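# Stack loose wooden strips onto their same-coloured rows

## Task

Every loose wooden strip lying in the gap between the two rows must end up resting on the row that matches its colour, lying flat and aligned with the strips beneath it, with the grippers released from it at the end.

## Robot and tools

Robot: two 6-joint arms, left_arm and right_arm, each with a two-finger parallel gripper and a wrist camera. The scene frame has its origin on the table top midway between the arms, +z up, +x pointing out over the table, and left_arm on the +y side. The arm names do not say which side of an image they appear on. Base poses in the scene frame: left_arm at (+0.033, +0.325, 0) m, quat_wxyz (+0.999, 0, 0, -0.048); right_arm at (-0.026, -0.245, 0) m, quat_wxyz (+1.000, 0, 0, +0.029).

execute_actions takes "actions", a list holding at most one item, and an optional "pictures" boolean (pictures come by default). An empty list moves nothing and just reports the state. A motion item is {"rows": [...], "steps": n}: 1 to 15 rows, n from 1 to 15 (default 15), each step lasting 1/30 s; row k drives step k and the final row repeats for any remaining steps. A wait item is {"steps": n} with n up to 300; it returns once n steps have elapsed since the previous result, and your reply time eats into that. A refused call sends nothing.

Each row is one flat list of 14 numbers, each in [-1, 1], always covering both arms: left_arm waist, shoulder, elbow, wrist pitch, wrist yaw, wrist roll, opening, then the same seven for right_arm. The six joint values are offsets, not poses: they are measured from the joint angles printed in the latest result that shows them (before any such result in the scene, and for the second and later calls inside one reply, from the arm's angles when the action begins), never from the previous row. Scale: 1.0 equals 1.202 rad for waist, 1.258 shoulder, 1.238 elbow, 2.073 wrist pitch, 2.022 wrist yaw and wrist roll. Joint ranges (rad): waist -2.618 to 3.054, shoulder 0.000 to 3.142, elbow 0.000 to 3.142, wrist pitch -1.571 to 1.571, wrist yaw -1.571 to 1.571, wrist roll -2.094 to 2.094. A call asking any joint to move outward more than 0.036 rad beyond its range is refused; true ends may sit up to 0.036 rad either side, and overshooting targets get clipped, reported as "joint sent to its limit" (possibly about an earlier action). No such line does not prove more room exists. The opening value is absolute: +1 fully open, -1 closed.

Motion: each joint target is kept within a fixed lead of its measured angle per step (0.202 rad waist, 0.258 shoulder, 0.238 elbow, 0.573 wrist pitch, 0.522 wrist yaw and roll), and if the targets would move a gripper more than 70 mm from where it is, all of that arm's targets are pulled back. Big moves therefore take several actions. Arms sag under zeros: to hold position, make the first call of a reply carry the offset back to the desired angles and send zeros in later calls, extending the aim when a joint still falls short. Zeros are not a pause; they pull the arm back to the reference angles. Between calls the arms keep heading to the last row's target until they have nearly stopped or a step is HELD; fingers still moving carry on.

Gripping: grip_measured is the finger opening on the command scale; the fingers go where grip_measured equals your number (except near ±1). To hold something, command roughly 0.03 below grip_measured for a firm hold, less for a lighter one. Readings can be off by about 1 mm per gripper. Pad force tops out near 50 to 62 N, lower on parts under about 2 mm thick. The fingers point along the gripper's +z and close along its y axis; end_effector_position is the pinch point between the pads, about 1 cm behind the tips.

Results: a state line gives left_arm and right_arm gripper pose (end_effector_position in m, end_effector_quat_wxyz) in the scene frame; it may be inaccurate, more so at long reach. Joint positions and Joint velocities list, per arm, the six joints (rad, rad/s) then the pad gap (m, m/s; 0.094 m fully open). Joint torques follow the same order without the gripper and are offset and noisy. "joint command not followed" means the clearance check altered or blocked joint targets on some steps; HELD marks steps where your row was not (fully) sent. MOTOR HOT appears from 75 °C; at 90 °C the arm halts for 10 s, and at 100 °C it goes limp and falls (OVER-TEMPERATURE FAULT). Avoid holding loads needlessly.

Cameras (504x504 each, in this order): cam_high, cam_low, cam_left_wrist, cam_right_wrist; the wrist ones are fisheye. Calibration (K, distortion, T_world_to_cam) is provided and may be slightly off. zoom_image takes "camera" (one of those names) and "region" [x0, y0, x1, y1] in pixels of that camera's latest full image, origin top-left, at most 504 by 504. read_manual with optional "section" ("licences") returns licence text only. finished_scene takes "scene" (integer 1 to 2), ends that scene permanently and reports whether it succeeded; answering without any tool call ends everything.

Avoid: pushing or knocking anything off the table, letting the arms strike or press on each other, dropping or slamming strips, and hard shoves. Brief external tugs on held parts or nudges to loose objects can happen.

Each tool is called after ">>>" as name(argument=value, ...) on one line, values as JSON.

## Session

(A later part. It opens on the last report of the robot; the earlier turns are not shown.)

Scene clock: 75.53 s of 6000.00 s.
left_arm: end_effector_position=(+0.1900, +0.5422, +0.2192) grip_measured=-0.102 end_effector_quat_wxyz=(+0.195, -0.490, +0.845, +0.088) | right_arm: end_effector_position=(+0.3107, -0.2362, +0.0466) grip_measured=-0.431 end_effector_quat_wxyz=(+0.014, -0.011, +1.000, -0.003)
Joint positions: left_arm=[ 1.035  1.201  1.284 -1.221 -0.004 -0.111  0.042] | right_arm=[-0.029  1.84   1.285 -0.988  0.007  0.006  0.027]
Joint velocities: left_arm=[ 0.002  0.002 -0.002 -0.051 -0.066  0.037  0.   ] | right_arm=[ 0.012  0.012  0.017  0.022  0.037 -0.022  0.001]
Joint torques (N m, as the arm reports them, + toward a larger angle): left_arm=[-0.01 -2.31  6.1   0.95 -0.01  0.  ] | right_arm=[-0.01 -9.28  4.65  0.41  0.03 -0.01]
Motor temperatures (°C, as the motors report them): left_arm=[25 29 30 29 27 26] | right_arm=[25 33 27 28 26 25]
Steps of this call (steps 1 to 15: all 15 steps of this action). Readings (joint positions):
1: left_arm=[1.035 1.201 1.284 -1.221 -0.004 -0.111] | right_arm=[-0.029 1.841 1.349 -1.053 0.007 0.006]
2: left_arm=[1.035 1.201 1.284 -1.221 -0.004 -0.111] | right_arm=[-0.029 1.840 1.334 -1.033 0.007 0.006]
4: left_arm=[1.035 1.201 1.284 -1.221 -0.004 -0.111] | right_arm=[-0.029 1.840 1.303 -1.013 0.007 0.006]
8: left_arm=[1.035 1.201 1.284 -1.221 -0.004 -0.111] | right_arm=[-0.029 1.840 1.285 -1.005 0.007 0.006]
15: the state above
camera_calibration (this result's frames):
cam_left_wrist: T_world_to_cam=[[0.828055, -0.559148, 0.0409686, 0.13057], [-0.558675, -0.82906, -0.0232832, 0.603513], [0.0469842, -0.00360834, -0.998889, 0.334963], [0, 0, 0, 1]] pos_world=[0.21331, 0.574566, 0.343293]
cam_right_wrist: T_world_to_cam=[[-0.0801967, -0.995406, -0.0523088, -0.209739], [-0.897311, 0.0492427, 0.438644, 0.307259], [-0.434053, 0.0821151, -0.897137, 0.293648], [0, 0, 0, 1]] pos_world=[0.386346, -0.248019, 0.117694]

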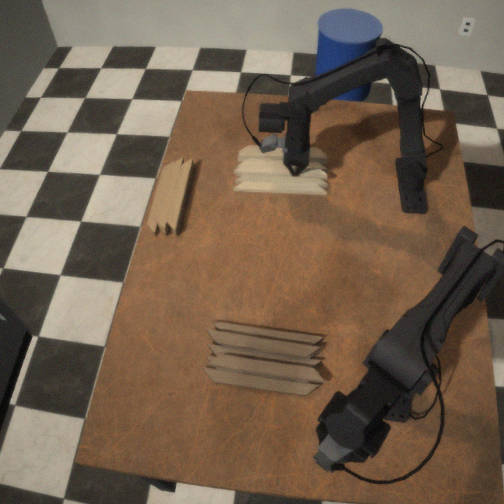

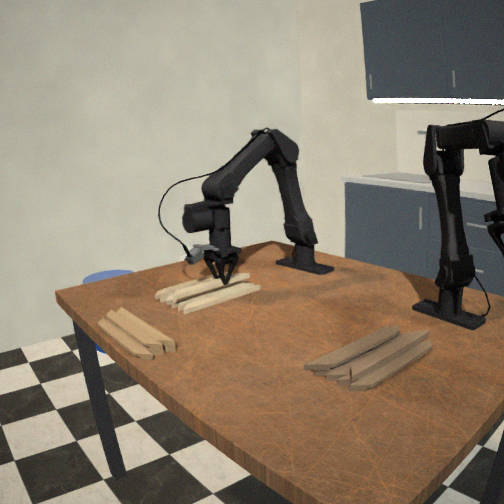

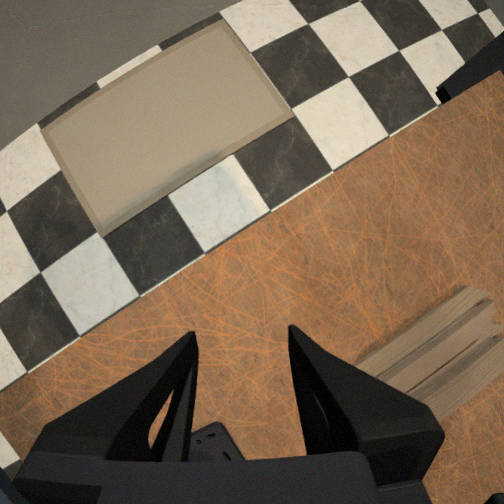

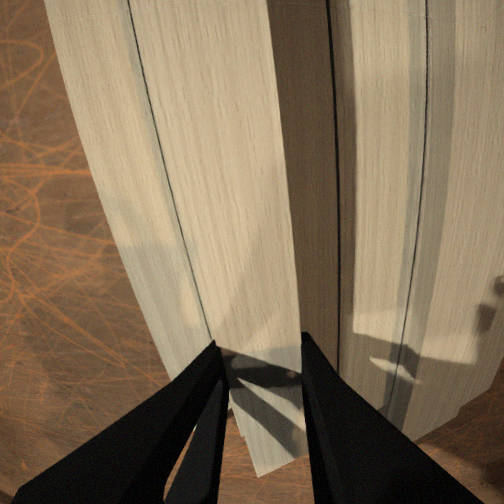

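>>> execute_actions(actions=[{"rows":[[0,0,0,0,0,0,-0.1,0.02,-0.008,-0.035,0.028,0,0.008,-0.5]]}], pictures=false)

>>> execute_actions(actions=[{"rows":[[0,0,0,0,0,0,-0.1,0,-0.01,0,0,0,0,0.1]],"steps":10}], pictures=false)

>>> execute_actions(actions=[{"rows":[[0,0,0,0,0,0,-0.1,0,-0.2,0,-0.05,0,0,0.1]]}])

Scene clock: 80.50 s of 6000.00 s.
left_arm: end_effector_position=(+0.1900, +0.5422, +0.2192) grip_measured=-0.102 end_effector_quat_wxyz=(+0.195, -0.490, +0.845, +0.088) | right_arm: end_effector_position=(+0.3086, -0.2320, +0.0373) grip_measured=-0.431 end_effector_quat_wxyz=(+0.017, -0.015, +1.000, -0.003)
Joint positions: left_arm=[ 1.035  1.201  1.284 -1.221 -0.004 -0.111  0.042] | right_arm=[-0.016  1.84   1.245 -0.943  0.007  0.011  0.027]
Joint velocities: left_arm=[-0.002 -0.007  0.002 -0.007 -0.007 -0.081  0.002] | right_arm=[ 0.022  0.002 -0.002 -0.022  0.007 -0.022  0.001]
Joint torques (N m, as the arm reports them, + toward a larger angle): left_arm=[-0.01 -2.31  6.1   0.95 -0.02 -0.01] | right_arm=[ 0.84 -9.46  4.29  0.44  0.03  0.11]
Motor temperatures (°C, as the motors report them): left_arm=[25 29 30 29 27 26] | right_arm=[25 33 27 28 26 25]
Steps of this call (steps 1 to 15: the robot went on to your last target; steps 16 to 90: nothing new was sent; then 1.47 s passed at rest; steps 91 to 105: all 15 steps of this action). Readings (joint positions):
91: left_arm=[1.035 1.201 1.284 -1.221 -0.004 -0.111] | right_arm=[-0.028 1.840 1.280 -0.977 0.007 0.007]
92: left_arm=[1.035 1.201 1.284 -1.221 -0.004 -0.111] | right_arm=[-0.026 1.840 1.272 -0.967 0.007 0.008]
94: left_arm=[1.035 1.201 1.284 -1.221 -0.004 -0.111] | right_arm=[-0.021 1.840 1.255 -0.956 0.007 0.009]
98: left_arm=[1.035 1.201 1.284 -1.221 -0.004 -0.111] | right_arm=[-0.016 1.840 1.245 -0.953 0.007 0.011]
105: the state above

Scene clock: 80.83 s of 6000.00 s.
left_arm: end_effector_position=(+0.1900, +0.5422, +0.2192) grip_measured=-0.102 end_effector_quat_wxyz=(+0.195, -0.490, +0.845, +0.088) | right_arm: end_effector_position=(+0.3086, -0.2320, +0.0373) grip_measured=+0.098 end_effector_quat_wxyz=(+0.017, -0.015, +1.000, -0.003)
Joint positions: left_arm=[ 1.035  1.201  1.284 -1.221 -0.004 -0.111  0.042] | right_arm=[-0.016  1.84   1.245 -0.943  0.007  0.011  0.052]
Joint velocities: left_arm=[-0.022 -0.012  0.012 -0.022 -0.007 -0.022 -0.001] | right_arm=[ 0.002  0.002 -0.012 -0.066 -0.007  0.037 -0.   ]
Joint torques (N m, as the arm reports them, + toward a larger angle): left_arm=[-0.01 -2.31  6.1   0.95 -0.01 -0.01] | right_arm=[ 0.01 -9.57  4.53  0.3   0.03 -0.01]
Motor temperatures (°C, as the motors report them): left_arm=[25 29 30 29 27 26] | right_arm=[25 33 27 28 26 25]
Steps of this call (steps 1 to 10: all 10 steps of this action). Readings (joint positions):
1: left_arm=[1.035 1.201 1.284 -1.221 -0.004 -0.111] | right_arm=[-0.016 1.840 1.245 -0.943 0.007 0.011]
2: left_arm=[1.035 1.201 1.284 -1.221 -0.004 -0.111] | right_arm=[-0.016 1.840 1.245 -0.943 0.007 0.011]
4: left_arm=[1.035 1.201 1.284 -1.221 -0.004 -0.111] | right_arm=[-0.016 1.840 1.245 -0.943 0.007 0.011]
8: left_arm=[1.035 1.201 1.284 -1.221 -0.004 -0.111] | right_arm=[-0.016 1.840 1.245 -0.943 0.007 0.011]
10: the state above

Scene clock: 81.33 s of 6000.00 s.
left_arm: end_effector_position=(+0.1900, +0.5422, +0.2192) grip_measured=-0.102 end_effector_quat_wxyz=(+0.195, -0.490, +0.845, +0.088) | right_arm: end_effector_position=(+0.2953, -0.2326, +0.1127) grip_measured=+0.098 end_effector_quat_wxyz=(+0.096, -0.014, +0.995, -0.001)
Joint positions: left_arm=[ 1.035  1.201  1.284 -1.221 -0.004 -0.111  0.042] | right_arm=[-0.016  1.583  1.24  -1.035  0.007  0.011  0.052]
Joint velocities: left_arm=[ 0.002 -0.002 -0.012  0.007 -0.051 -0.007  0.001] | right_arm=[ 0.012 -0.007  0.007 -0.022 -0.066 -0.066  0.001]
Joint torques (N m, as the arm reports them, + toward a larger angle): left_arm=[-0.01 -2.31  6.1   0.95 -0.01  0.  ] | right_arm=[ 0.   -6.36  5.49  0.53  0.03 -0.01]
Motor temperatures (°C, as the motors report them): left_arm=[25 29 30 29 27 26] | right_arm=[25 33 27 28 26 25]
Steps of this call (steps 1 to 15: all 15 steps of this action). Readings (joint positions):
1: left_arm=[1.035 1.201 1.284 -1.221 -0.004 -0.111] | right_arm=[-0.016 1.821 1.242 -0.945 0.007 0.011]
2: left_arm=[1.035 1.201 1.284 -1.221 -0.004 -0.111] | right_arm=[-0.016 1.784 1.230 -0.960 0.007 0.011]
4: left_arm=[1.035 1.201 1.284 -1.221 -0.004 -0.111] | right_arm=[-0.016 1.682 1.226 -0.998 0.007 0.011]
8: left_arm=[1.035 1.201 1.284 -1.221 -0.004 -0.111] | right_arm=[-0.016 1.578 1.240 -1.018 0.007 0.011]
15: the state above
camera_calibration (this result's frames):
cam_left_wrist: T_world_to_cam=[[0.828055, -0.559148, 0.0409686, 0.13057], [-0.558675, -0.82906, -0.0232832, 0.603513], [0.0469842, -0.00360834, -0.998889, 0.334963], [0, 0, 0, 1]] pos_world=[0.21331, 0.574566, 0.343293]
cam_right_wrist: T_world_to_cam=[[-0.0632419, -0.995513, -0.0703847, -0.206916], [-0.957312, 0.0405808, 0.286193, 0.29717], [-0.282052, 0.0854795, -0.955583, 0.308411], [0, 0, 0, 1]] pos_world=[0.358387, -0.24441, 0.195101]

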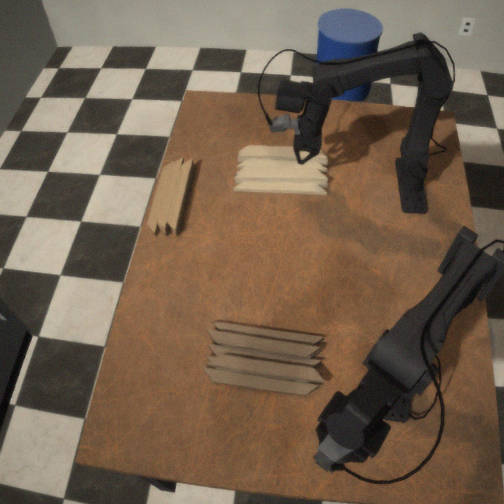

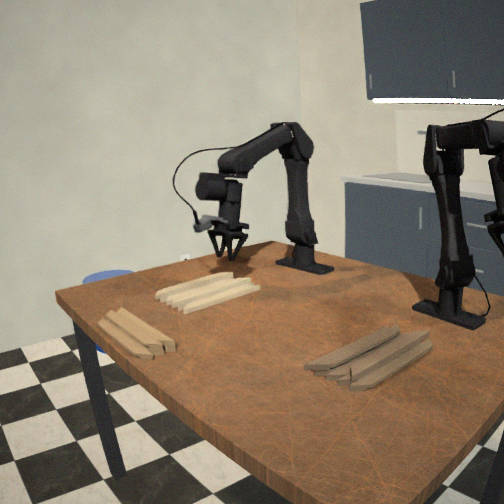

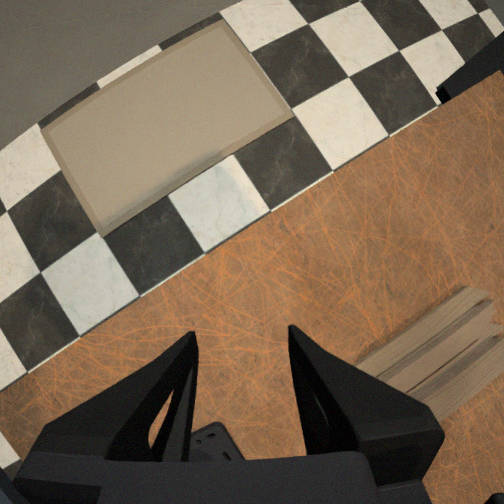

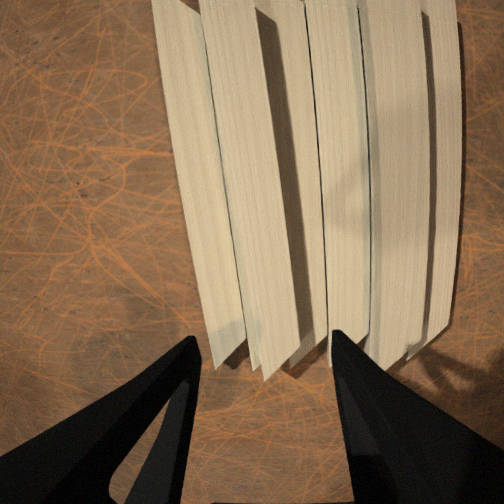

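>>> finished_scene(scene=2)

The scene is finished: the task was done.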